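# Sort boxes: full ones into the tote, empty ones to desks

## Task

Every box in the room that has something in it must end up completely inside the tote, and every box with nothing in it must be returned to the desk it belongs on. The robot must not tip over or finish leaning. Anything that stays in place only because the robot is holding or pressing it does not count.

## Robot and tools

ROBOT. TidyBot++ is a mobile base 0.54 m long, 0.50 m wide and 0.38 m tall on four powered casters. It carries one seven-joint arm with a two-finger gripper. The shoulder sits 0.12 m ahead of the base centre, 0.68 m above the floor. Cameras: base_camera and wrist_camera (which looks along the hand). At the start the arm is folded with the hand pointing down; the wrist pokes up to 0.08 m past the base front and the elbow rises to 1.15 m.

FRAMES. Base frame: origin on the floor below the base centre, x forward, y left, z up. hand_pose is reported in this frame and marks the midpoint between the finger pads; its z axis runs out along the fingers, and the fingers move along its y axis. Odometry frame is the base frame where the scene began. base_odometry counts wheel rotation only, so slip looks like travel and drift of a few cm and several degrees builds up over many moves. Heading is positive to the left, range -3.142 to 3.142. base_tilt is in degrees, positive when leaning forward or right; tilt and heading carry a fixed bias of about 1 degree plus noise.

execute_actions. Argument "actions": a list holding one action or nothing (empty list only returns state and images). Optional "cameras": list of base_camera, wrist_camera or all; omitted or null gives all, [] gives none. An action may contain "base", "joints", or both, plus optional "speeds"; its motions begin together.
- "base" holds exactly one relative command, an offset from where the base last measured itself: translate_m (metres, forward positive, -2 to 2), strafe_m (metres sideways, left positive, -2 to 2) or rotate_rad (radians, counter-clockwise from above positive, -6.3 to 6.3).
- "joints" is a single dict of absolute targets keyed by name: joint_1_rad (any angle; turns the whole arm about vertical, positive clockwise from above, opposite to rotate_rad), joint_2_rad shoulder -2.249 to 2.249, joint_3_rad (any angle; upper-arm roll), joint_4_rad elbow -2.579 to 2.579, joint_5_rad (any angle; forearm roll), joint_6_rad wrist -2.099 to 2.099, joint_7_rad (any angle; hand roll, positive counter-clockwise from above when pointing down; at 1.57 fingers open left/right), gripper_pos 0 (open, gap about 85 mm) to 1 (closed, gap about 85 x (1 - gripper_pos) mm). Unbounded joints go the short way; for bigger turns send steps below half a revolution. Done tolerances: ±0.039 for joints 1-4, ±0.056 for 5-7, ±0.03 gripper.
- "speeds" caps that action only: translate_m and strafe_m 0.05 to 0.5 m/s, rotate_rad 0.1 to 1.57 rad/s (top of range is default). A base move needing over 8.667 s at its cap is refused; no action runs over 15 s. Unknown keys or out-of-range numbers cause refusal with no motion. Joints or base left out of an action may keep pushing toward an older target.

ARM GEOMETRY. Upper arm 0.42 m, forearm 0.31 m, hand 0.31 m to the hand point. With joint_1_rad 0, joint_3_rad 3.14, joint_5_rad 0 the arm stays in the base's x-z plane; segment angles from vertical (forward positive) are joint_2_rad, joint_2_rad - joint_4_rad, and that minus joint_6_rad. Forward reach = sum of length x sin(angle), height above shoulder = sum of length x cos(angle). A down-pointing hand reaches at most about 0.94 m high, only near the base. Closed fingertips stick about 20 mm beyond the hand point. Joints move up to 1.39 rad/s (1.22 for joints 5-7).

RESULT LINES. base_status and joint_status report how each motion ended: done; off_target (stopped short, may still push); contact_stop or time_out (target dropped, holding in place); not_followed with joint command not followed and cause: (self-collision check withheld the arm targets; the gripper still acts, and the withheld targets may be retried later). Base done only means the wheels turned enough; a blocked base may report done well short. on_its_own lists uncommanded effects. motor_effort gives percent of max, peak in brackets, with bias and noise. Gripper at 1 reading done means empty; off_target means something is held. Also reported: Motor temperatures per arm joint, MOTOR HOT (60 °C), OVER-TEMPERATURE FAULT (75 °C, arm sinks, keys show limit_stop_at_motor_heat; resend), ARM HIT (arm struck base or itself), torque fault (arm and gripper freeze 10 s and the rest of the call is skipped; limits 104.5 N m joints 1-4, 51.3 N m joints 5-7). After any stop, later motion calls in the same reply do not run.

wait: "seconds" 0 to 10; commands nothing, returns state and images.
zoom_image: "camera" (base_camera or wrist_camera) and "region" [x0, y0, x1, y1] pixels from top-left, max 504 x 504, on the latest full image.
finished_scene: "scene" = current scene number; irreversible, only when the goal holds on its own.

PRACTICE. Friction leaves joints slightly off; correct by sending last command + (wanted - read). Loads make the arm sag; while holding, never send a joint its reading. hand_pose may be 1-2 cm off; trust images. Avoid: driving while the arm is snagged high (tipping), pulling sideways on a raised hand, driving the arm into things, low fingers scraping the floor, dropping or slamming boxes, long heavy holds (heat). Backing away or retracting the arm rights a lean. Objects may get nudged by outside pushes occasionally.

Each tool is called after "Request:" by a JSON object that holds its "op" and its "data".

## Session

Request:
{"op": "execute_actions", "data": {"actions": []}}

Scene clock: 0.00 s.
Motor temperatures (°C, as the motors report them): [30 33 32 31 40 38 44]
base_odometry: x=+0.000 y=+0.000 heading=+0.000 (m, m, rad; odometry frame)
base_tilt: forward=-0.5 right=-0.4 (deg)
base_status: not commanded
joint_positions: joint_1_rad=+0.011 joint_2_rad=-0.399 joint_3_rad=+3.166 joint_4_rad=-2.542 joint_5_rad=-0.012 joint_6_rad=-0.844 joint_7_rad=+1.596 gripper_pos=+0.000
joint_status: not commanded
motor_effort: joint_1_rad=+0 joint_2_rad=-1 joint_3_rad=+1 joint_4_rad=+13 joint_5_rad=+0 joint_6_rad=+1 joint_7_rad=+0 (%)
hand_pose: x=+0.2681 y=-0.0001 z=+0.5919 quat_wxyz=(-0.007, +0.997, -0.008, +0.077) (m; base frame)
pictures: base_camera, wrist_camera
Images, in order (width x height): base_camera 644x364, wrist_camera 644x476.

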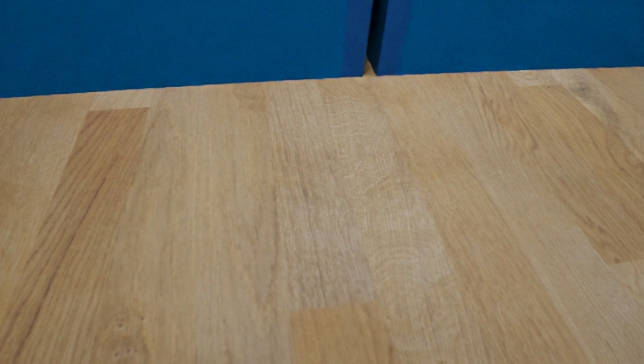

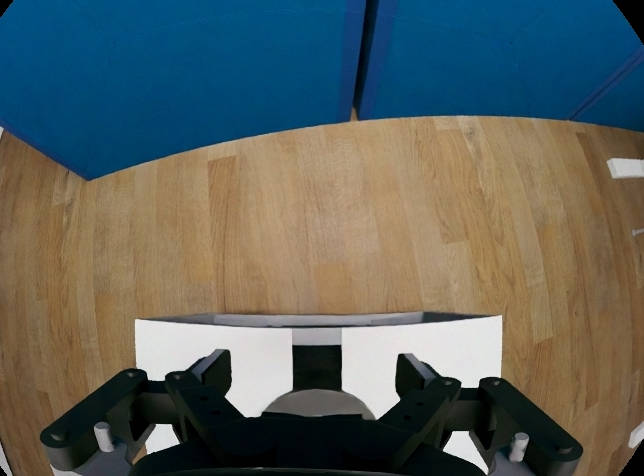

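Request:
{"op": "execute_actions", "data": {"actions": [{"joints":{"joint_2_rad":-0.6,"joint_4_rad":-1.2,"joint_6_rad":-1.4}}]}}

Scene clock: 3.70 s.
Motor temperatures (°C, as the motors report them): [30 33 32 31 40 38 44]
base_odometry: x=+0.000 y=+0.000 heading=+0.000 (m, m, rad; odometry frame)
base_tilt: forward=-0.5 right=-0.4 (deg)
base_status: not commanded
joint_positions: joint_1_rad=+0.011 joint_2_rad=-0.593 joint_3_rad=+3.166 joint_4_rad=-1.218 joint_5_rad=-0.012 joint_6_rad=-1.358 joint_7_rad=+1.596 gripper_pos=+0.000
joint_status: all done
motor_effort: joint_1_rad=+1(0) joint_2_rad=+5(7) joint_3_rad=+0(0) joint_4_rad=+14(19) joint_5_rad=+0(1) joint_6_rad=+7(7) joint_7_rad=+0(0) (%)
hand_pose: x=+0.3533 y=-0.0091 z=+1.1611 quat_wxyz=(+0.004, +0.837, -0.004, +0.547) (m; base frame)
pictures: base_camera, wrist_camera
Images, in order (width x height): base_camera 644x364, wrist_camera 644x476.

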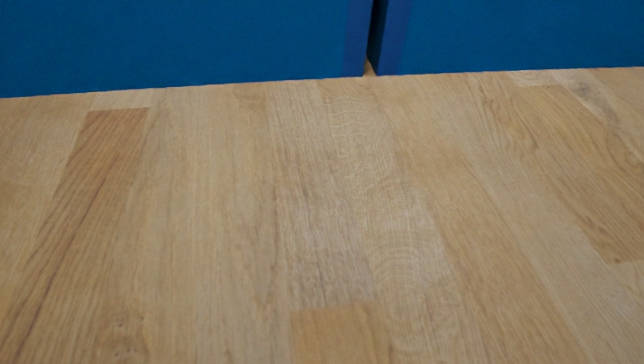

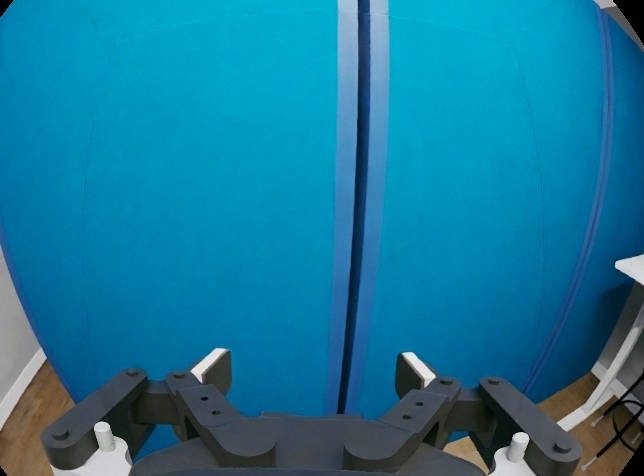

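Request:
{"op": "execute_actions", "data": {"actions": [{"joints":{"joint_1_rad":1.57}}], "cameras": ["wrist_camera"]}}

Request:
{"op": "execute_actions", "data": {"actions": [{"joints":{"joint_1_rad":3.0}}], "cameras": ["wrist_camera"]}}

Scene clock: 7.03 s.
Motor temperatures (°C, as the motors report them): [30 33 32 31 40 38 44]
base_odometry: x=+0.000 y=+0.000 heading=+0.000 (m, m, rad; odometry frame)
base_tilt: forward=-0.5 right=-0.5 (deg)
base_status: not commanded
joint_positions: joint_1_rad=+1.559 joint_2_rad=-0.593 joint_3_rad=+3.166 joint_4_rad=-1.218 joint_5_rad=-0.012 joint_6_rad=-1.358 joint_7_rad=+1.596 gripper_pos=+0.000
joint_status: all done
motor_effort: joint_1_rad=+0(0) joint_2_rad=+5(6) joint_3_rad=+0(1) joint_4_rad=+14(14) joint_5_rad=-1(1) joint_6_rad=+8(8) joint_7_rad=+0(0) (%)
hand_pose: x=+0.1153 y=-0.2344 z=+1.1611 quat_wxyz=(+0.386, +0.596, -0.588, +0.388) (m; base frame)
pictures: wrist_camera
Images, in order (width x height): wrist_camera 644x476.

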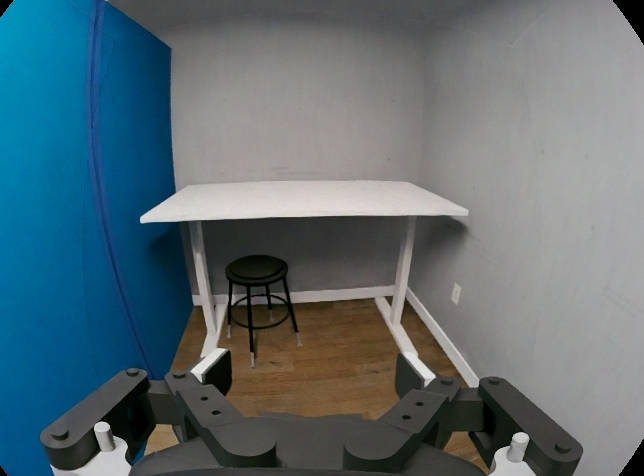

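Scene clock: 9.70 s.
Motor temperatures (°C, as the motors report them): [30 33 32 31 40 38 44]
base_odometry: x=+0.000 y=+0.000 heading=+0.000 (m, m, rad; odometry frame)
base_tilt: forward=-0.5 right=-0.4 (deg)
base_status: not commanded
joint_positions: joint_1_rad=+2.989 joint_2_rad=-0.593 joint_3_rad=+3.166 joint_4_rad=-1.218 joint_5_rad=-0.012 joint_6_rad=-1.358 joint_7_rad=+1.596 gripper_pos=+0.000
joint_status: all done
motor_effort: joint_1_rad=+0(0) joint_2_rad=+6(6) joint_3_rad=+0(0) joint_4_rad=+14(14) joint_5_rad=-1(1) joint_6_rad=+8(8) joint_7_rad=+0(0) (%)
hand_pose: x=-0.1136 y=-0.0292 z=+1.1611 quat_wxyz=(+0.546, +0.064, -0.834, +0.040) (m; base frame)
pictures: wrist_camera
Images, in order (width x height): wrist_camera 644x476.

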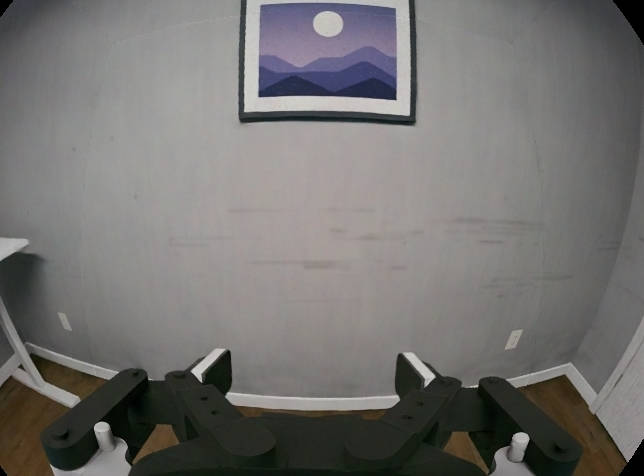

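Request:
{"op": "execute_actions", "data": {"actions": [{"joints":{"joint_1_rad":-1.2}}], "cameras": ["wrist_camera"]}}

Scene clock: 13.53 s.
Motor temperatures (°C, as the motors report them): [30 33 32 31 40 38 44]
base_odometry: x=+0.000 y=+0.000 heading=+0.000 (m, m, rad; odometry frame)
base_tilt: forward=-0.5 right=-0.5 (deg)
base_status: not commanded
joint_positions: joint_1_rad=+5.072 joint_2_rad=-0.593 joint_3_rad=+3.166 joint_4_rad=-1.218 joint_5_rad=-0.012 joint_6_rad=-1.358 joint_7_rad=+1.596 gripper_pos=+0.000
joint_status: all done
motor_effort: joint_1_rad=+1(0) joint_2_rad=+5(6) joint_3_rad=+0(0) joint_4_rad=+14(14) joint_5_rad=-1(1) joint_6_rad=+7(8) joint_7_rad=+0(0) (%)
hand_pose: x=+0.2076 y=+0.2171 z=+1.1611 quat_wxyz=(+0.310, -0.688, -0.477, -0.451) (m; base frame)
pictures: wrist_camera
Images, in order (width x height): wrist_camera 644x476.

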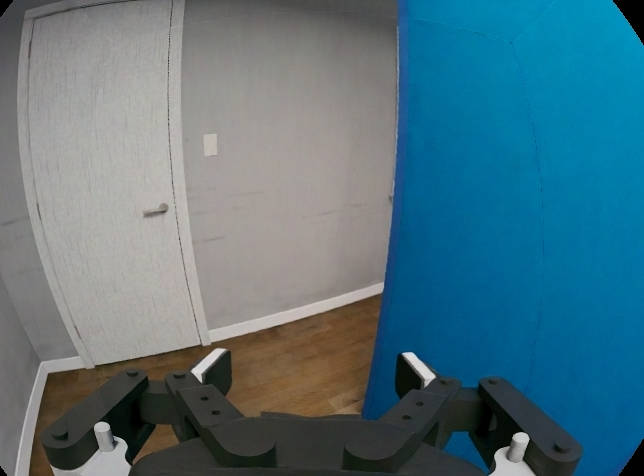

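Request:
{"op": "execute_actions", "data": {"actions": [{"base":{"strafe_m":0.9},"joints":{"joint_1_rad":-0.4}}]}}

Scene clock: 20.80 s.
Motor temperatures (°C, as the motors report them): [30 33 32 31 40 38 44]
base_odometry: x=+0.000 y=+0.900 heading=+0.000 (m, m, rad; odometry frame)
base_tilt: forward=-0.5 right=-0.5 (deg)
base_status: done
joint_positions: joint_1_rad=+5.873 joint_2_rad=-0.601 joint_3_rad=+3.166 joint_4_rad=-1.218 joint_5_rad=-0.012 joint_6_rad=-1.360 joint_7_rad=+1.596 gripper_pos=+0.000
joint_status: all done
motor_effort: joint_1_rad=+0(1) joint_2_rad=+6(8) joint_3_rad=+0(2) joint_4_rad=+14(14) joint_5_rad=+0(1) joint_6_rad=+8(8) joint_7_rad=+1(0) (%)
hand_pose: x=+0.3327 y=+0.0858 z=+1.1626 quat_wxyz=(+0.111, -0.818, -0.170, -0.539) (m; base frame)
pictures: base_camera, wrist_camera
Images, in order (width x height): base_camera 644x364, wrist_camera 644x476.

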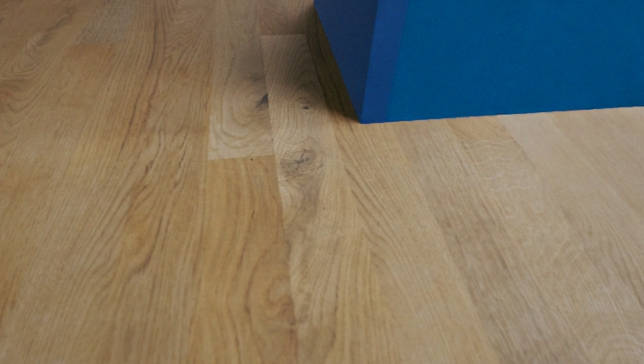

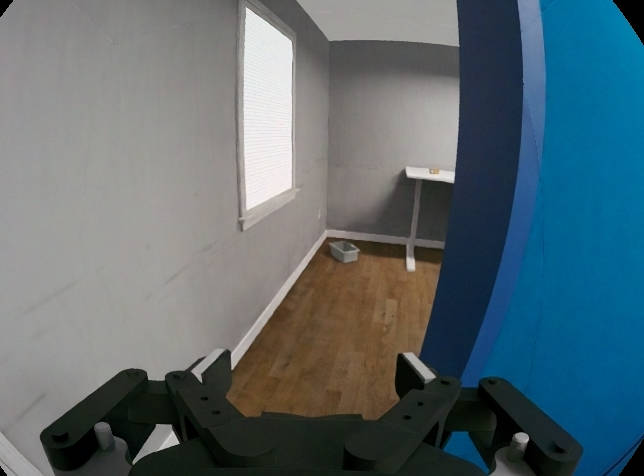

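Request:
{"op": "execute_actions", "data": {"actions": [{"base":{"rotate_rad":0.13},"joints":{"joint_1_rad":0.0,"joint_6_rad":-1.9}}]}}

Scene clock: 23.20 s.
Motor temperatures (°C, as the motors report them): [30 33 32 31 40 38 44]
base_odometry: x=+0.000 y=+0.900 heading=+0.130 (m, m, rad; odometry frame)
base_tilt: forward=-0.5 right=-0.4 (deg)
base_status: done
joint_positions: joint_1_rad=+6.272 joint_2_rad=-0.601 joint_3_rad=+3.166 joint_4_rad=-1.218 joint_5_rad=-0.012 joint_6_rad=-1.861 joint_7_rad=+1.596 gripper_pos=+0.000
joint_status: all done
motor_effort: joint_1_rad=+1(1) joint_2_rad=+7(7) joint_3_rad=+0(1) joint_4_rad=+12(14) joint_5_rad=-1(1) joint_6_rad=+5(7) joint_7_rad=+0(0) (%)
hand_pose: x=+0.2549 y=-0.0015 z=+1.0403 quat_wxyz=(+0.006, -0.945, -0.009, -0.326) (m; base frame)
pictures: base_camera, wrist_camera
Images, in order (width x height): base_camera 644x364, wrist_camera 644x476.

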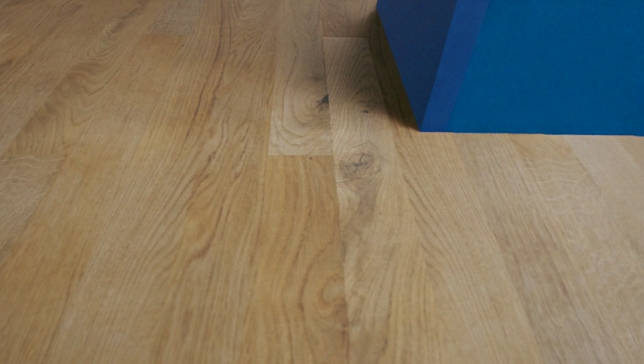

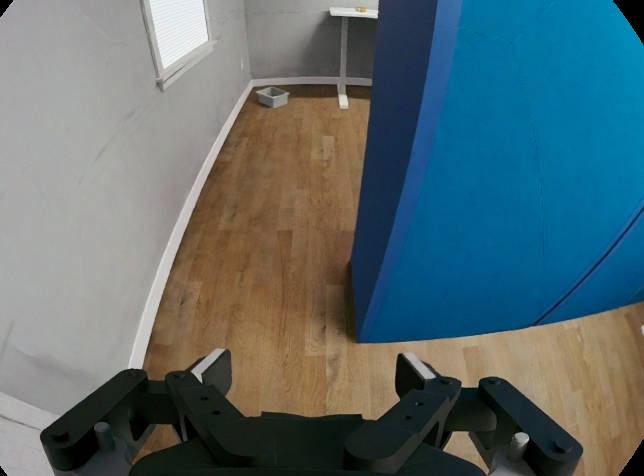

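Request:
{"op": "execute_actions", "data": {"actions": [{"base":{"strafe_m":0.32}}]}}

Scene clock: 25.73 s.
Motor temperatures (°C, as the motors report them): [30 33 32 31 40 38 44]
base_odometry: x=-0.041 y=+1.218 heading=+0.130 (m, m, rad; odometry frame)
base_tilt: forward=-0.6 right=-0.4 (deg)
base_status: done
joint_positions: joint_1_rad=+6.275 joint_2_rad=-0.601 joint_3_rad=+3.166 joint_4_rad=-1.218 joint_5_rad=-0.012 joint_6_rad=-1.861 joint_7_rad=+1.596 gripper_pos=+0.000
joint_status: not commanded
motor_effort: joint_1_rad=+1(1) joint_2_rad=+8(7) joint_3_rad=+0(3) joint_4_rad=+13(13) joint_5_rad=-1(2) joint_6_rad=+5(5) joint_7_rad=+0(0) (%)
hand_pose: x=+0.2549 y=-0.0018 z=+1.0403 quat_wxyz=(+0.005, -0.945, -0.007, -0.326) (m; base frame)
pictures: base_camera, wrist_camera
Images, in order (width x height): base_camera 644x364, wrist_camera 644x476.

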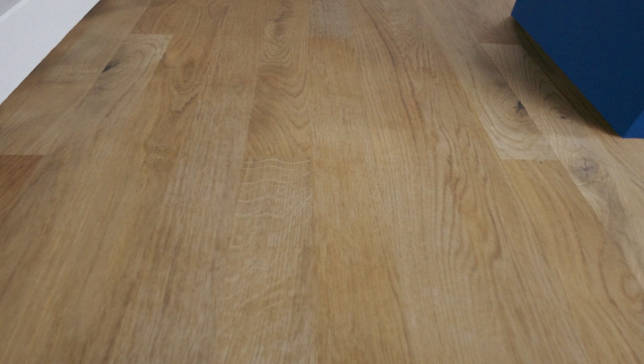

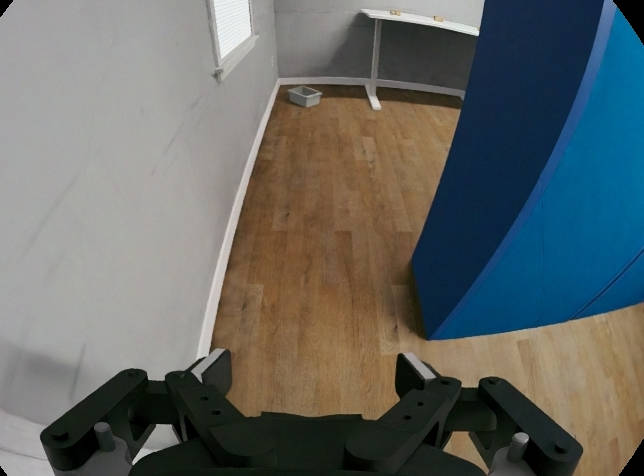

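Centered. Drive forward and look right.

Request:
{"op": "execute_actions", "data": {"actions": [{"base":{"translate_m":1.7},"joints":{"joint_6_rad":-1.6}}]}}

Request:
{"op": "execute_actions", "data": {"actions": [{"joints":{"joint_1_rad":1.2}}], "cameras": ["wrist_camera"]}}

Scene clock: 31.03 s.
Motor temperatures (°C, as the motors report them): [30 33 32 31 40 38 44]
base_odometry: x=+1.644 y=+1.439 heading=+0.130 (m, m, rad; odometry frame)
base_tilt: forward=-0.6 right=-0.5 (deg)
base_status: done
joint_positions: joint_1_rad=+6.275 joint_2_rad=-0.597 joint_3_rad=+3.166 joint_4_rad=-1.214 joint_5_rad=-0.012 joint_6_rad=-1.625 joint_7_rad=+1.596 gripper_pos=+0.000
joint_status: all done
motor_effort: joint_1_rad=+1(1) joint_2_rad=+6(11) joint_3_rad=+0(1) joint_4_rad=+13(14) joint_5_rad=-1(1) joint_6_rad=+7(7) joint_7_rad=+0(0) (%)
hand_pose: x=+0.3083 y=-0.0030 z=+1.0929 quat_wxyz=(+0.003, -0.900, -0.006, -0.435) (m; base frame)
pictures: base_camera, wrist_camera
Images, in order (width x height): base_camera 644x364, wrist_camera 644x476.

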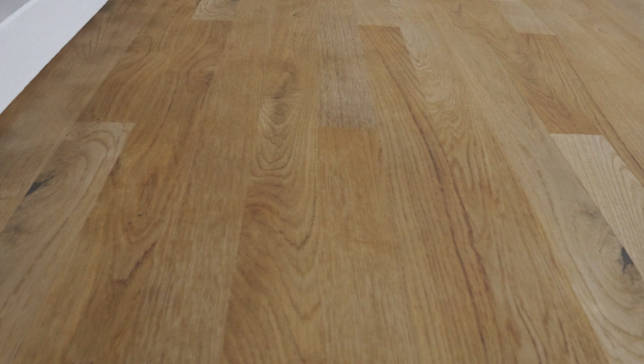

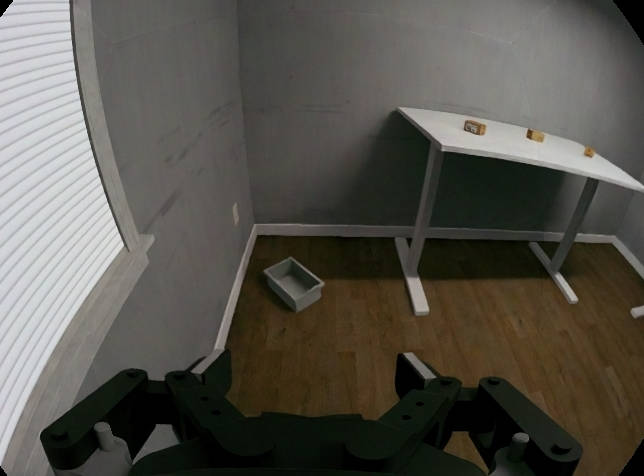

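Scene clock: 33.50 s.
Motor temperatures (°C, as the motors report them): [30 33 32 31 40 38 44]
base_odometry: x=+1.644 y=+1.439 heading=+0.130 (m, m, rad; odometry frame)
base_tilt: forward=-0.5 right=-0.4 (deg)
base_status: not commanded
joint_positions: joint_1_rad=+7.472 joint_2_rad=-0.597 joint_3_rad=+3.166 joint_4_rad=-1.214 joint_5_rad=-0.012 joint_6_rad=-1.625 joint_7_rad=+1.596 gripper_pos=+0.000
joint_status: all done
motor_effort: joint_1_rad=+0(0) joint_2_rad=+6(6) joint_3_rad=+0(1) joint_4_rad=+13(13) joint_5_rad=-1(1) joint_6_rad=+6(6) joint_7_rad=+0(1) (%)
hand_pose: x=+0.1853 y=-0.1774 z=+1.0929 quat_wxyz=(-0.243, -0.747, +0.502, -0.361) (m; base frame)
pictures: wrist_camera
Images, in order (width x height): wrist_camera 644x476.

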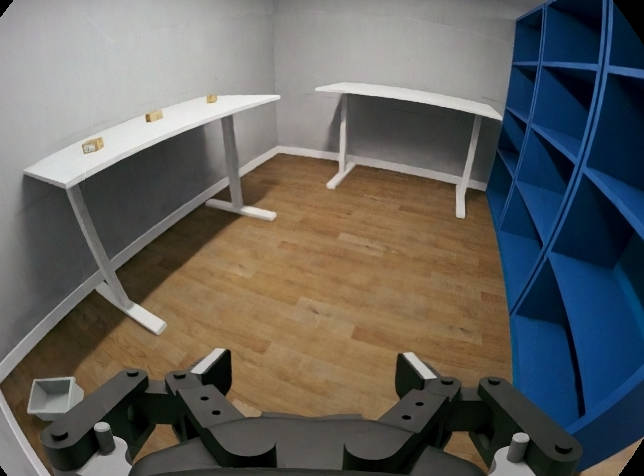

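Request:
{"op": "zoom_image", "data": {"camera": "wrist_camera", "region": [20, 60, 520, 240]}}

Region (20, 60, 520, 240) of wrist_camera's 644x476 image, scaled by 1.008; it fills the top 181 rows of this view, and the rest is white.

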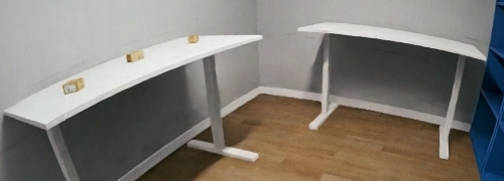

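Request:
{"op": "execute_actions", "data": {"actions": [{"base":{"strafe_m":-0.78},"joints":{"joint_1_rad":0.0,"joint_2_rad":-0.3,"joint_4_rad":-0.7,"joint_6_rad":-1.85}}], "cameras": ["wrist_camera"]}}

Request:
{"op": "execute_actions", "data": {"actions": [{"base":{"translate_m":0.45}}]}}

Scene clock: 40.73 s.
Motor temperatures (°C, as the motors report them): [30 33 32 31 40 38 44]
base_odometry: x=+1.746 y=+0.665 heading=+0.131 (m, m, rad; odometry frame)
base_tilt: forward=-0.5 right=-0.4 (deg)
base_status: done
joint_positions: joint_1_rad=+6.294 joint_2_rad=-0.312 joint_3_rad=+3.166 joint_4_rad=-0.724 joint_5_rad=-0.012 joint_6_rad=-1.808 joint_7_rad=+1.596 gripper_pos=+0.000
joint_status: all done
motor_effort: joint_1_rad=+1(1) joint_2_rad=+0(10) joint_3_rad=+0(0) joint_4_rad=+10(13) joint_5_rad=+0(1) joint_6_rad=+6(8) joint_7_rad=+0(1) (%)
hand_pose: x=+0.3638 y=-0.0074 z=+1.1825 quat_wxyz=(-0.006, -0.895, +0.002, -0.445) (m; base frame)
pictures: wrist_camera
Images, in order (width x height): wrist_camera 644x476.

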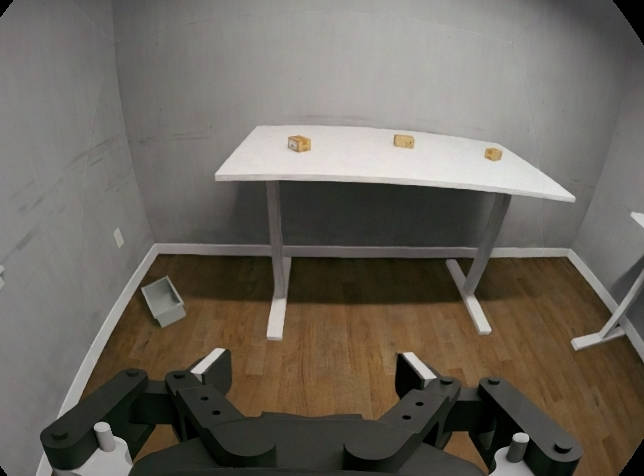

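Scene clock: 43.13 s.
Motor temperatures (°C, as the motors report them): [30 33 32 31 40 38 44]
base_odometry: x=+2.193 y=+0.724 heading=+0.131 (m, m, rad; odometry frame)
base_tilt: forward=-0.5 right=-0.4 (deg)
base_status: done
joint_positions: joint_1_rad=+6.294 joint_2_rad=-0.294 joint_3_rad=+3.166 joint_4_rad=-0.719 joint_5_rad=-0.012 joint_6_rad=-1.810 joint_7_rad=+1.596 gripper_pos=+0.000
joint_status: not commanded
motor_effort: joint_1_rad=+1(1) joint_2_rad=-1(5) joint_3_rad=+0(0) joint_4_rad=+10(12) joint_5_rad=-1(1) joint_6_rad=+7(7) joint_7_rad=+1(0) (%)
hand_pose: x=+0.3720 y=-0.0075 z=+1.1792 quat_wxyz=(-0.006, -0.899, +0.002, -0.438) (m; base frame)
pictures: base_camera, wrist_camera
Images, in order (width x height): base_camera 644x364, wrist_camera 644x476.

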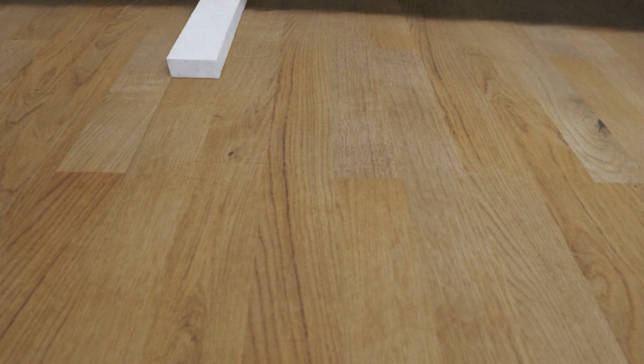

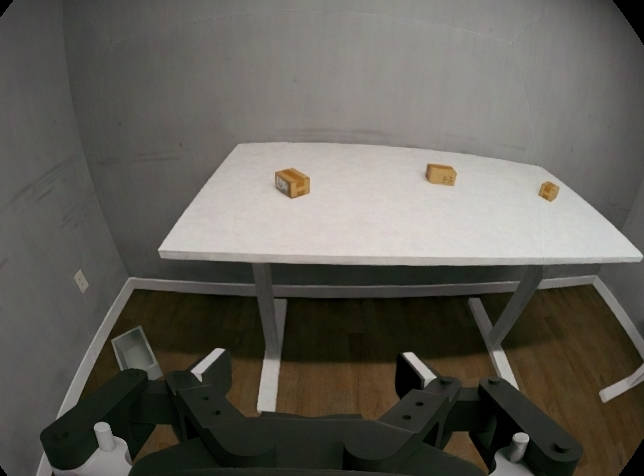

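Request:
{"op": "zoom_image", "data": {"camera": "wrist_camera", "region": [240, 130, 480, 310]}}

Request:
{"op": "zoom_image", "data": {"camera": "wrist_camera", "region": [400, 130, 640, 310]}}

Region (240, 130, 480, 310) of wrist_camera's 644x476 image, scaled by 2.100; it fills the top 378 rows of this view, and the rest is white.

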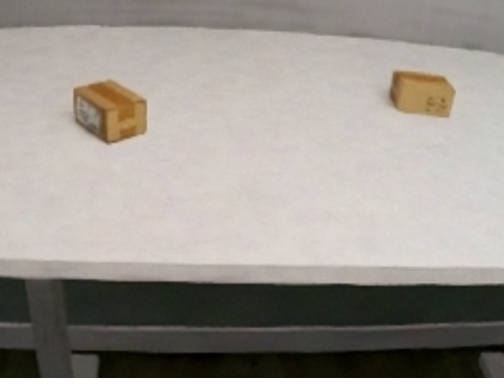

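Region (400, 130, 640, 310) of wrist_camera's 644x476 image, scaled by 2.100; it fills the top 378 rows of this view, and the rest is white.

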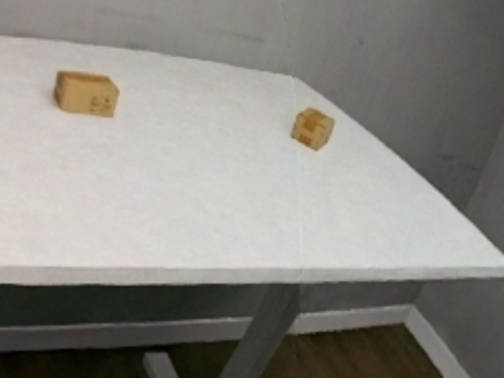

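Request:
{"op": "execute_actions", "data": {"actions": [{"base":{"strafe_m":-0.207},"joints":{"joint_1_rad":-0.587,"joint_2_rad":0.1,"joint_4_rad":-0.5,"joint_6_rad":-1.79}}], "cameras": []}}

Request:
{"op": "execute_actions", "data": {"actions": [{"base":{"translate_m":0.46},"speeds":{"translate_m":0.3}}]}}

Scene clock: 72.50 s.
Motor temperatures (°C, as the motors report them): [30 33 32 31 40 38 44]
base_odometry: x=+2.220 y=+0.518 heading=+0.131 (m, m, rad; odometry frame)
base_tilt: forward=-0.5 right=-0.4 (deg)
base_status: done
joint_positions: joint_1_rad=+5.704 joint_2_rad=+0.100 joint_3_rad=+3.166 joint_4_rad=-0.524 joint_5_rad=-0.012 joint_6_rad=-1.810 joint_7_rad=+1.596 gripper_pos=+0.000
joint_status: all done
motor_effort: joint_1_rad=+0(1) joint_2_rad=-18(19) joint_3_rad=+1(3) joint_4_rad=+13(13) joint_5_rad=+0(2) joint_6_rad=+5(7) joint_7_rad=+1(0) (%)
hand_pose: x=+0.4800 y=+0.2305 z=+1.1190 quat_wxyz=(+0.094, -0.898, -0.272, -0.334) (m; base frame)
pictures: none
No camera images: the call's "cameras" was empty. Leave "cameras" out to get every camera's image.

Scene clock: 75.00 s.
Motor temperatures (°C, as the motors report them): [30 33 32 31 40 38 44]
base_odometry: x=+2.676 y=+0.578 heading=+0.131 (m, m, rad; odometry frame)
base_tilt: forward=-0.5 right=-0.5 (deg)
base_status: done
joint_positions: joint_1_rad=+5.704 joint_2_rad=+0.103 joint_3_rad=+3.166 joint_4_rad=-0.521 joint_5_rad=-0.012 joint_6_rad=-1.810 joint_7_rad=+1.596 gripper_pos=+0.000
joint_status: not commanded
motor_effort: joint_1_rad=+0(1) joint_2_rad=-18(21) joint_3_rad=+0(1) joint_4_rad=+13(13) joint_5_rad=+0(0) joint_6_rad=+5(6) joint_7_rad=+0(0) (%)
hand_pose: x=+0.4808 y=+0.2314 z=+1.1191 quat_wxyz=(+0.094, -0.898, -0.272, -0.334) (m; base frame)
pictures: base_camera, wrist_camera
Images, in order (width x height): base_camera 644x364, wrist_camera 644x476.

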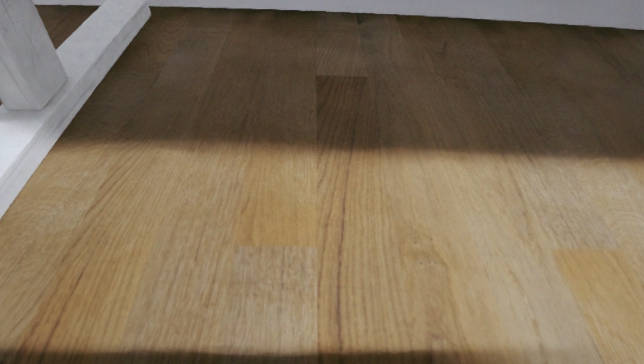

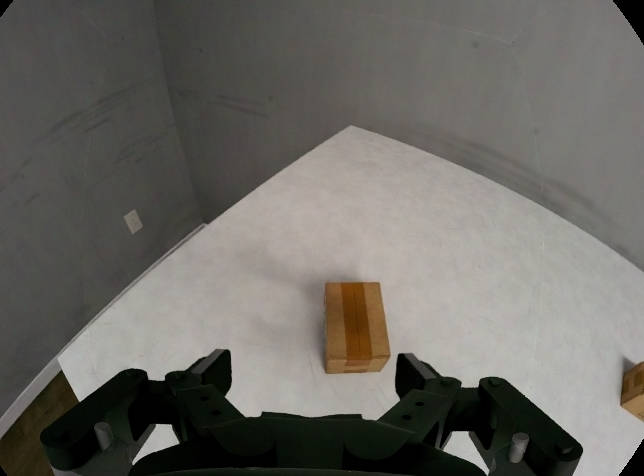

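Request:
{"op": "execute_actions", "data": {"actions": [{"base":{"strafe_m":-0.048},"joints":{"joint_2_rad":0.255,"joint_4_rad":-0.645,"joint_6_rad":-1.61}}], "cameras": ["wrist_camera"]}}

Scene clock: 80.43 s.
Motor temperatures (°C, as the motors report them): [30 33 32 31 40 38 44]
base_odometry: x=+2.682 y=+0.530 heading=+0.131 (m, m, rad; odometry frame)
base_tilt: forward=-0.5 right=-0.5 (deg)
base_status: done
joint_positions: joint_1_rad=+5.702 joint_2_rad=+0.260 joint_3_rad=+3.166 joint_4_rad=-0.632 joint_5_rad=-0.012 joint_6_rad=-1.648 joint_7_rad=+1.596 gripper_pos=+0.000
joint_status: all done
motor_effort: joint_1_rad=+1(2) joint_2_rad=-26(31) joint_3_rad=+0(1) joint_4_rad=+15(18) joint_5_rad=+0(0) joint_6_rad=+5(5) joint_7_rad=+0(0) (%)
hand_pose: x=+0.5643 y=+0.2860 z=+1.0288 quat_wxyz=(+0.080, -0.914, -0.277, -0.285) (m; base frame)
pictures: wrist_camera
Images, in order (width x height): wrist_camera 644x476.

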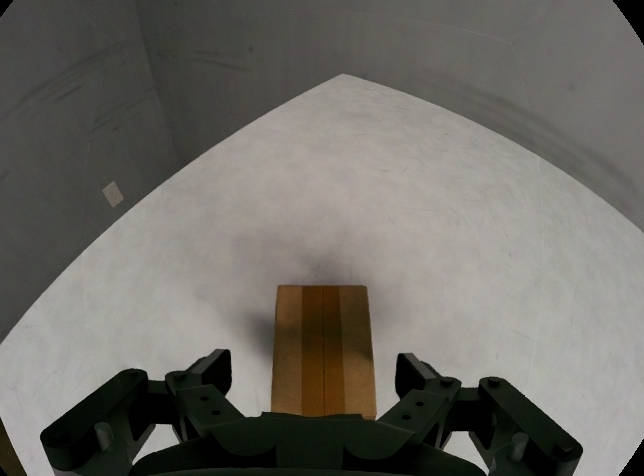

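Request:
{"op": "execute_actions", "data": {"actions": [{"joints":{"joint_1_rad":-0.56,"joint_2_rad":0.2,"joint_4_rad":-0.95,"joint_6_rad":-1.35}}], "cameras": ["wrist_camera"]}}

Scene clock: 84.40 s.
Motor temperatures (°C, as the motors report them): [30 33 32 31 40 38 44]
base_odometry: x=+2.682 y=+0.530 heading=+0.131 (m, m, rad; odometry frame)
base_tilt: forward=-0.5 right=-0.4 (deg)
base_status: not commanded
joint_positions: joint_1_rad=+5.711 joint_2_rad=+0.210 joint_3_rad=+3.166 joint_4_rad=-0.926 joint_5_rad=-0.012 joint_6_rad=-1.390 joint_7_rad=+1.596 gripper_pos=+0.000
joint_status: all done
motor_effort: joint_1_rad=+0(1) joint_2_rad=-26(27) joint_3_rad=+0(1) joint_4_rad=+17(17) joint_5_rad=-1(1) joint_6_rad=+5(6) joint_7_rad=+1(0) (%)
hand_pose: x=+0.5875 y=+0.2936 z=+0.9714 quat_wxyz=(+0.081, -0.914, -0.271, -0.292) (m; base frame)
pictures: wrist_camera
Images, in order (width x height): wrist_camera 644x476.

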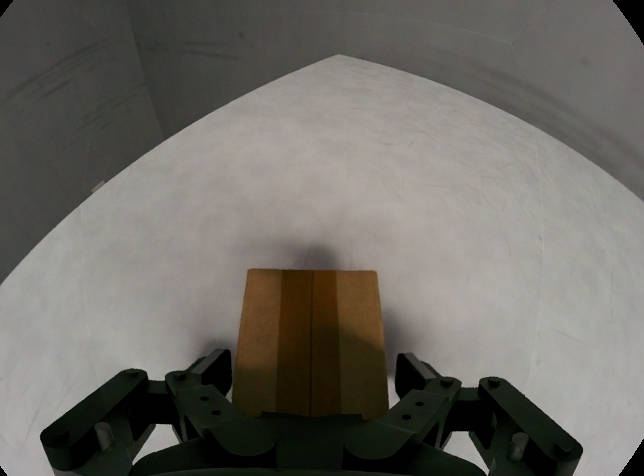

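Request:
{"op": "execute_actions", "data": {"actions": [{"joints":{"gripper_pos":1.0}}], "cameras": ["wrist_camera"]}}

Scene clock: 86.47 s.
Motor temperatures (°C, as the motors report them): [30 33 32 31 40 38 44]
base_odometry: x=+2.682 y=+0.530 heading=+0.131 (m, m, rad; odometry frame)
base_tilt: forward=-0.5 right=-0.5 (deg)
base_status: not commanded
joint_positions: joint_1_rad=+5.712 joint_2_rad=+0.193 joint_3_rad=+3.166 joint_4_rad=-0.931 joint_5_rad=-0.012 joint_6_rad=-1.378 joint_7_rad=+1.596 gripper_pos=+0.345
joint_status: gripper_pos off_target (ended at +0.345, target +1.000)
motor_effort: joint_1_rad=+1(2) joint_2_rad=-25(27) joint_3_rad=+0(0) joint_4_rad=+17(19) joint_5_rad=+0(1) joint_6_rad=+5(6) joint_7_rad=+1(1) (%)
hand_pose: x=+0.5855 y=+0.2917 z=+0.9810 quat_wxyz=(+0.085, -0.910, -0.270, -0.303) (m; base frame)
pictures: wrist_camera
Images, in order (width x height): wrist_camera 644x476.

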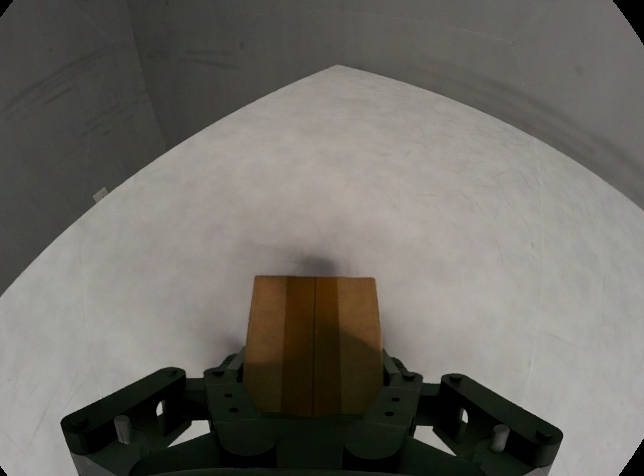

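Request:
{"op": "execute_actions", "data": {"actions": [{"joints":{"joint_2_rad":0.24,"joint_4_rad":-0.61,"joint_6_rad":-1.685}}], "cameras": ["wrist_camera"]}}

Scene clock: 90.33 s.
Motor temperatures (°C, as the motors report them): [30 33 32 31 40 38 44]
base_odometry: x=+2.682 y=+0.530 heading=+0.131 (m, m, rad; odometry frame)
base_tilt: forward=-0.6 right=-0.4 (deg)
base_status: not commanded
joint_positions: joint_1_rad=+5.712 joint_2_rad=+0.245 joint_3_rad=+3.166 joint_4_rad=-0.640 joint_5_rad=-0.012 joint_6_rad=-1.654 joint_7_rad=+1.596 gripper_pos=+0.345
joint_status: all done
motor_effort: joint_1_rad=+0(0) joint_2_rad=-27(33) joint_3_rad=+0(0) joint_4_rad=+17(20) joint_5_rad=+0(0) joint_6_rad=+6(7) joint_7_rad=+0(0) (%)
hand_pose: x=+0.5610 y=+0.2777 z=+1.0325 quat_wxyz=(+0.079, -0.915, -0.273, -0.286) (m; base frame)
pictures: wrist_camera
Images, in order (width x height): wrist_camera 644x476.

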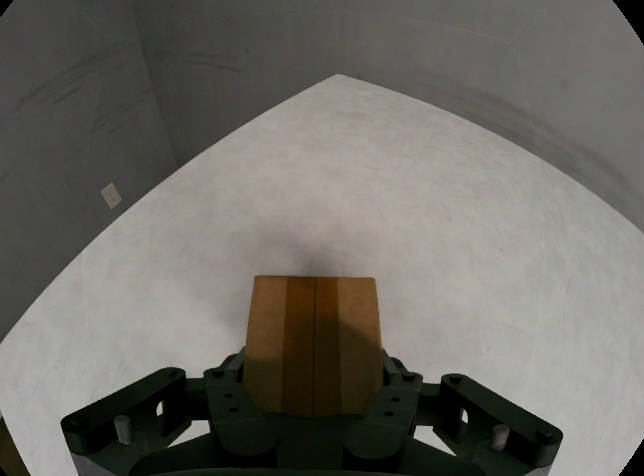

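Request:
{"op": "execute_actions", "data": {"actions": [], "cameras": []}}

Request:
{"op": "execute_actions", "data": {"actions": [], "cameras": []}}

Request:
{"op": "execute_actions", "data": {"actions": [], "cameras": []}}

Scene clock: 91.43 s.
Motor temperatures (°C, as the motors report them): [30 33 32 31 40 38 44]
base_odometry: x=+2.682 y=+0.530 heading=+0.131 (m, m, rad; odometry frame)
base_tilt: forward=-0.6 right=-0.4 (deg)
base_status: not commanded
joint_positions: joint_1_rad=+5.712 joint_2_rad=+0.245 joint_3_rad=+3.166 joint_4_rad=-0.640 joint_5_rad=-0.012 joint_6_rad=-1.654 joint_7_rad=+1.596 gripper_pos=+0.345
joint_status: all done
motor_effort: joint_1_rad=+0(0) joint_2_rad=-28(33) joint_3_rad=+0(0) joint_4_rad=+17(20) joint_5_rad=+0(0) joint_6_rad=+6(7) joint_7_rad=+0(0) (%)
hand_pose: x=+0.5610 y=+0.2777 z=+1.0325 quat_wxyz=(+0.079, -0.915, -0.273, -0.286) (m; base frame)
pictures: none
No camera images: the call's "cameras" was empty. Leave "cameras" out to get every camera's image.

Scene clock: 91.43 s.
Motor temperatures (°C, as the motors report them): [30 33 32 31 40 38 44]
base_odometry: x=+2.682 y=+0.530 heading=+0.131 (m, m, rad; odometry frame)
base_tilt: forward=-0.6 right=-0.4 (deg)
base_status: not commanded
joint_positions: joint_1_rad=+5.712 joint_2_rad=+0.245 joint_3_rad=+3.166 joint_4_rad=-0.640 joint_5_rad=-0.012 joint_6_rad=-1.654 joint_7_rad=+1.596 gripper_pos=+0.345
joint_status: all done
motor_effort: joint_1_rad=+0(0) joint_2_rad=-28(33) joint_3_rad=+0(0) joint_4_rad=+17(20) joint_5_rad=+0(0) joint_6_rad=+6(7) joint_7_rad=+0(0) (%)
hand_pose: x=+0.5610 y=+0.2777 z=+1.0325 quat_wxyz=(+0.079, -0.915, -0.273, -0.286) (m; base frame)
pictures: none
No camera images: the call's "cameras" was empty. Leave "cameras" out to get every camera's image.

Scene clock: 91.43 s.
Motor temperatures (°C, as the motors report them): [30 33 32 31 40 38 44]
base_odometry: x=+2.682 y=+0.530 heading=+0.131 (m, m, rad; odometry frame)
base_tilt: forward=-0.6 right=-0.4 (deg)
base_status: not commanded
joint_positions: joint_1_rad=+5.712 joint_2_rad=+0.245 joint_3_rad=+3.166 joint_4_rad=-0.640 joint_5_rad=-0.012 joint_6_rad=-1.654 joint_7_rad=+1.596 gripper_pos=+0.345
joint_status: all done
motor_effort: joint_1_rad=+0(0) joint_2_rad=-28(33) joint_3_rad=+0(0) joint_4_rad=+17(20) joint_5_rad=+0(0) joint_6_rad=+6(7) joint_7_rad=+0(0) (%)
hand_pose: x=+0.5610 y=+0.2777 z=+1.0325 quat_wxyz=(+0.079, -0.915, -0.273, -0.286) (m; base frame)
pictures: none
No camera images: the call's "cameras" was empty. Leave "cameras" out to get every camera's image.

Request:
{"op": "execute_actions", "data": {"actions": [{"base":{"translate_m":-0.29},"joints":{"joint_2_rad":0.0}}], "cameras": []}}

Request:
{"op": "execute_actions", "data": {"actions": [{"base":{"strafe_m":0.845}}]}}

Scene clock: 96.87 s.
Motor temperatures (°C, as the motors report them): [30 33 32 31 40 38 44]
base_odometry: x=+2.395 y=+0.492 heading=+0.131 (m, m, rad; odometry frame)
base_tilt: forward=-0.5 right=-0.4 (deg)
base_status: done
joint_positions: joint_1_rad=+5.716 joint_2_rad=+0.001 joint_3_rad=+3.166 joint_4_rad=-0.629 joint_5_rad=-0.012 joint_6_rad=-1.659 joint_7_rad=+1.596 gripper_pos=+0.345
joint_status: all done
motor_effort: joint_1_rad=+0(1) joint_2_rad=-17(34) joint_3_rad=-1(1) joint_4_rad=+15(19) joint_5_rad=-1(0) joint_6_rad=+8(9) joint_7_rad=+0(0) (%)
hand_pose: x=+0.4763 y=+0.2214 z=+1.1516 quat_wxyz=(+0.111, -0.873, -0.258, -0.398) (m; base frame)
pictures: none
No camera images: the call's "cameras" was empty. Leave "cameras" out to get every camera's image.

Scene clock: 99.93 s.
Motor temperatures (°C, as the motors report them): [30 33 32 31 40 38 44]
base_odometry: x=+2.284 y=+1.330 heading=+0.132 (m, m, rad; odometry frame)
base_tilt: forward=-0.6 right=-0.5 (deg)
base_status: done
joint_positions: joint_1_rad=+5.717 joint_2_rad=+0.008 joint_3_rad=+3.166 joint_4_rad=-0.629 joint_5_rad=-0.012 joint_6_rad=-1.660 joint_7_rad=+1.596 gripper_pos=+0.345
joint_status: not commanded
motor_effort: joint_1_rad=+1(0) joint_2_rad=-17(18) joint_3_rad=+0(1) joint_4_rad=+15(16) joint_5_rad=+0(1) joint_6_rad=+8(8) joint_7_rad=+0(0) (%)
hand_pose: x=+0.4792 y=+0.2224 z=+1.1486 quat_wxyz=(+0.109, -0.875, -0.258, -0.395) (m; base frame)
pictures: base_camera, wrist_camera
Images, in order (width x height): base_camera 644x364, wrist_camera 644x476.

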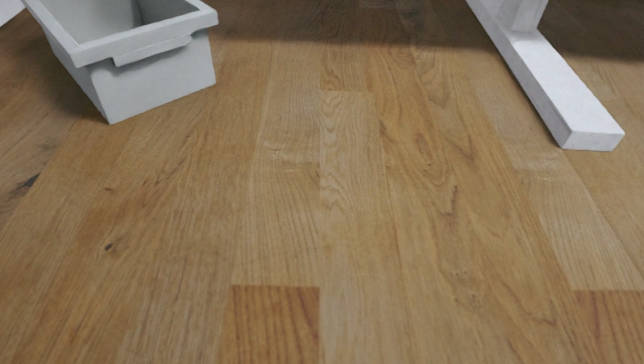

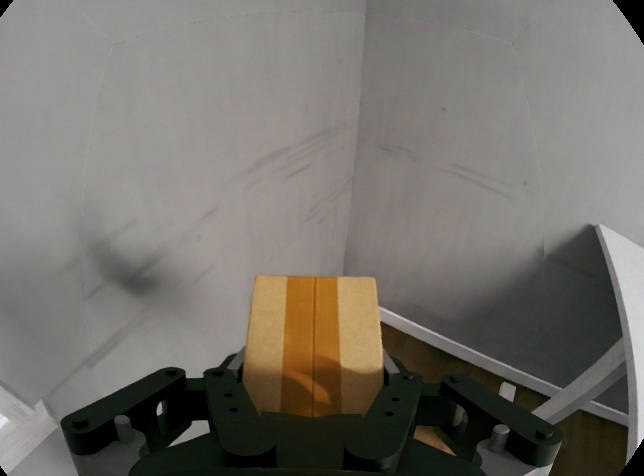

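Request:
{"op": "execute_actions", "data": {"actions": [{"base":{"translate_m":0.24},"joints":{"joint_1_rad":-0.6,"joint_2_rad":0.63,"joint_4_rad":-2.07,"joint_6_rad":-0.03}}]}}

Scene clock: 106.67 s.
Motor temperatures (°C, as the motors report them): [30 33 32 31 40 38 44]
base_odometry: x=+2.522 y=+1.362 heading=+0.132 (m, m, rad; odometry frame)
base_tilt: forward=-0.5 right=-0.5 (deg)
base_status: done
joint_positions: joint_1_rad=+5.697 joint_2_rad=+0.635 joint_3_rad=+3.166 joint_4_rad=-2.058 joint_5_rad=-0.012 joint_6_rad=-0.078 joint_7_rad=+1.596 gripper_pos=+0.345
joint_status: all done
motor_effort: joint_1_rad=+1(0) joint_2_rad=-34(41) joint_3_rad=-1(1) joint_4_rad=+10(21) joint_5_rad=-1(1) joint_6_rad=+4(8) joint_7_rad=+0(0) (%)
hand_pose: x=+0.5409 y=+0.2664 z=+0.4472 quat_wxyz=(+0.044, -0.941, -0.283, -0.179) (m; base frame)
pictures: base_camera, wrist_camera
Images, in order (width x height): base_camera 644x364, wrist_camera 644x476.

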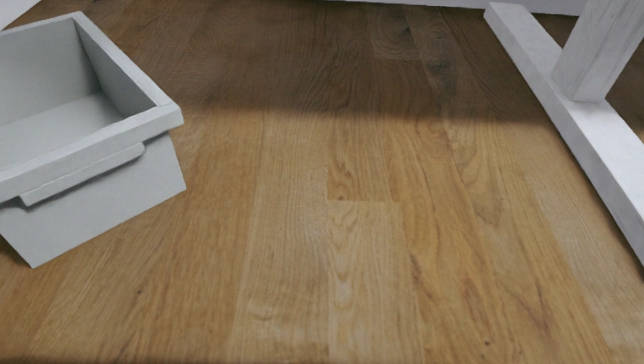

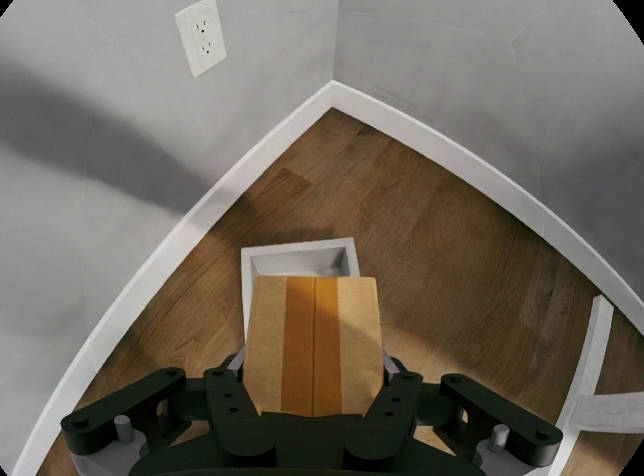

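Request:
{"op": "execute_actions", "data": {"actions": [{"joints":{"joint_1_rad":-0.655,"joint_2_rad":1.365,"joint_4_rad":-1.75,"joint_6_rad":0.68}}]}}

Scene clock: 112.60 s.
Motor temperatures (°C, as the motors report them): [30 33 32 31 40 38 44]
base_odometry: x=+2.522 y=+1.362 heading=+0.132 (m, m, rad; odometry frame)
base_tilt: forward=-0.5 right=-0.5 (deg)
base_status: not commanded
joint_positions: joint_1_rad=+5.641 joint_2_rad=+1.378 joint_3_rad=+3.166 joint_4_rad=-1.778 joint_5_rad=-0.012 joint_6_rad=+0.629 joint_7_rad=+1.596 gripper_pos=+0.345
joint_status: all done
motor_effort: joint_1_rad=+0(1) joint_2_rad=-42(44) joint_3_rad=+0(0) joint_4_rad=+4(9) joint_5_rad=-1(1) joint_6_rad=+6(6) joint_7_rad=+0(0) (%)
hand_pose: x=+0.5990 y=+0.3398 z=+0.1936 quat_wxyz=(+0.078, -0.902, -0.308, -0.293) (m; base frame)
pictures: base_camera, wrist_camera
Images, in order (width x height): base_camera 644x364, wrist_camera 644x476.

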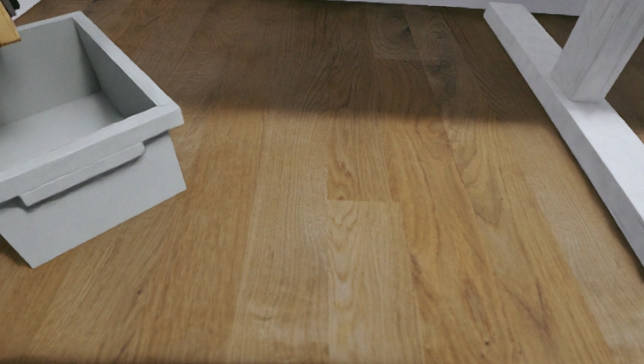

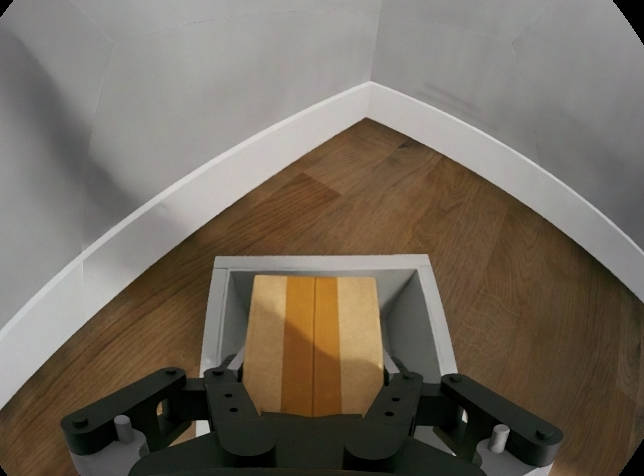

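Request:
{"op": "execute_actions", "data": {"actions": [{"joints":{"joint_2_rad":1.692,"joint_4_rad":-1.327,"joint_6_rad":0.525}}]}}

Scene clock: 116.30 s.
Motor temperatures (°C, as the motors report them): [30 33 32 31 40 38 44]
base_odometry: x=+2.522 y=+1.362 heading=+0.132 (m, m, rad; odometry frame)
base_tilt: forward=-0.5 right=-0.4 (deg)
base_status: not commanded
joint_positions: joint_1_rad=+5.641 joint_2_rad=+1.706 joint_3_rad=+3.166 joint_4_rad=-1.358 joint_5_rad=-0.012 joint_6_rad=+0.555 joint_7_rad=+1.596 gripper_pos=+0.345
joint_status: all done
motor_effort: joint_1_rad=-1(1) joint_2_rad=-44(45) joint_3_rad=-1(2) joint_4_rad=+5(6) joint_5_rad=-1(0) joint_6_rad=+6(7) joint_7_rad=+0(0) (%)
hand_pose: x=+0.6279 y=+0.3635 z=+0.0603 quat_wxyz=(+0.083, -0.898, -0.311, -0.300) (m; base frame)
pictures: base_camera, wrist_camera
Images, in order (width x height): base_camera 644x364, wrist_camera 644x476.

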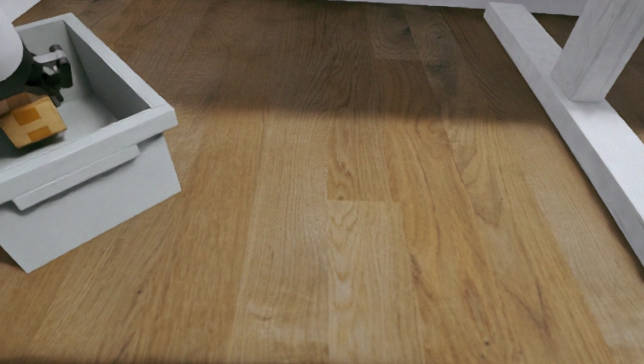

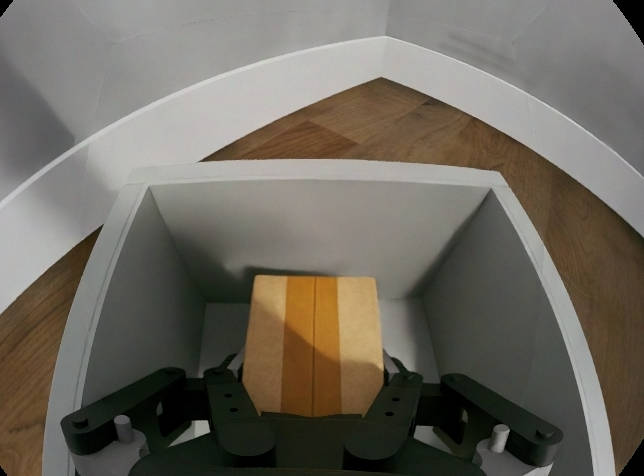

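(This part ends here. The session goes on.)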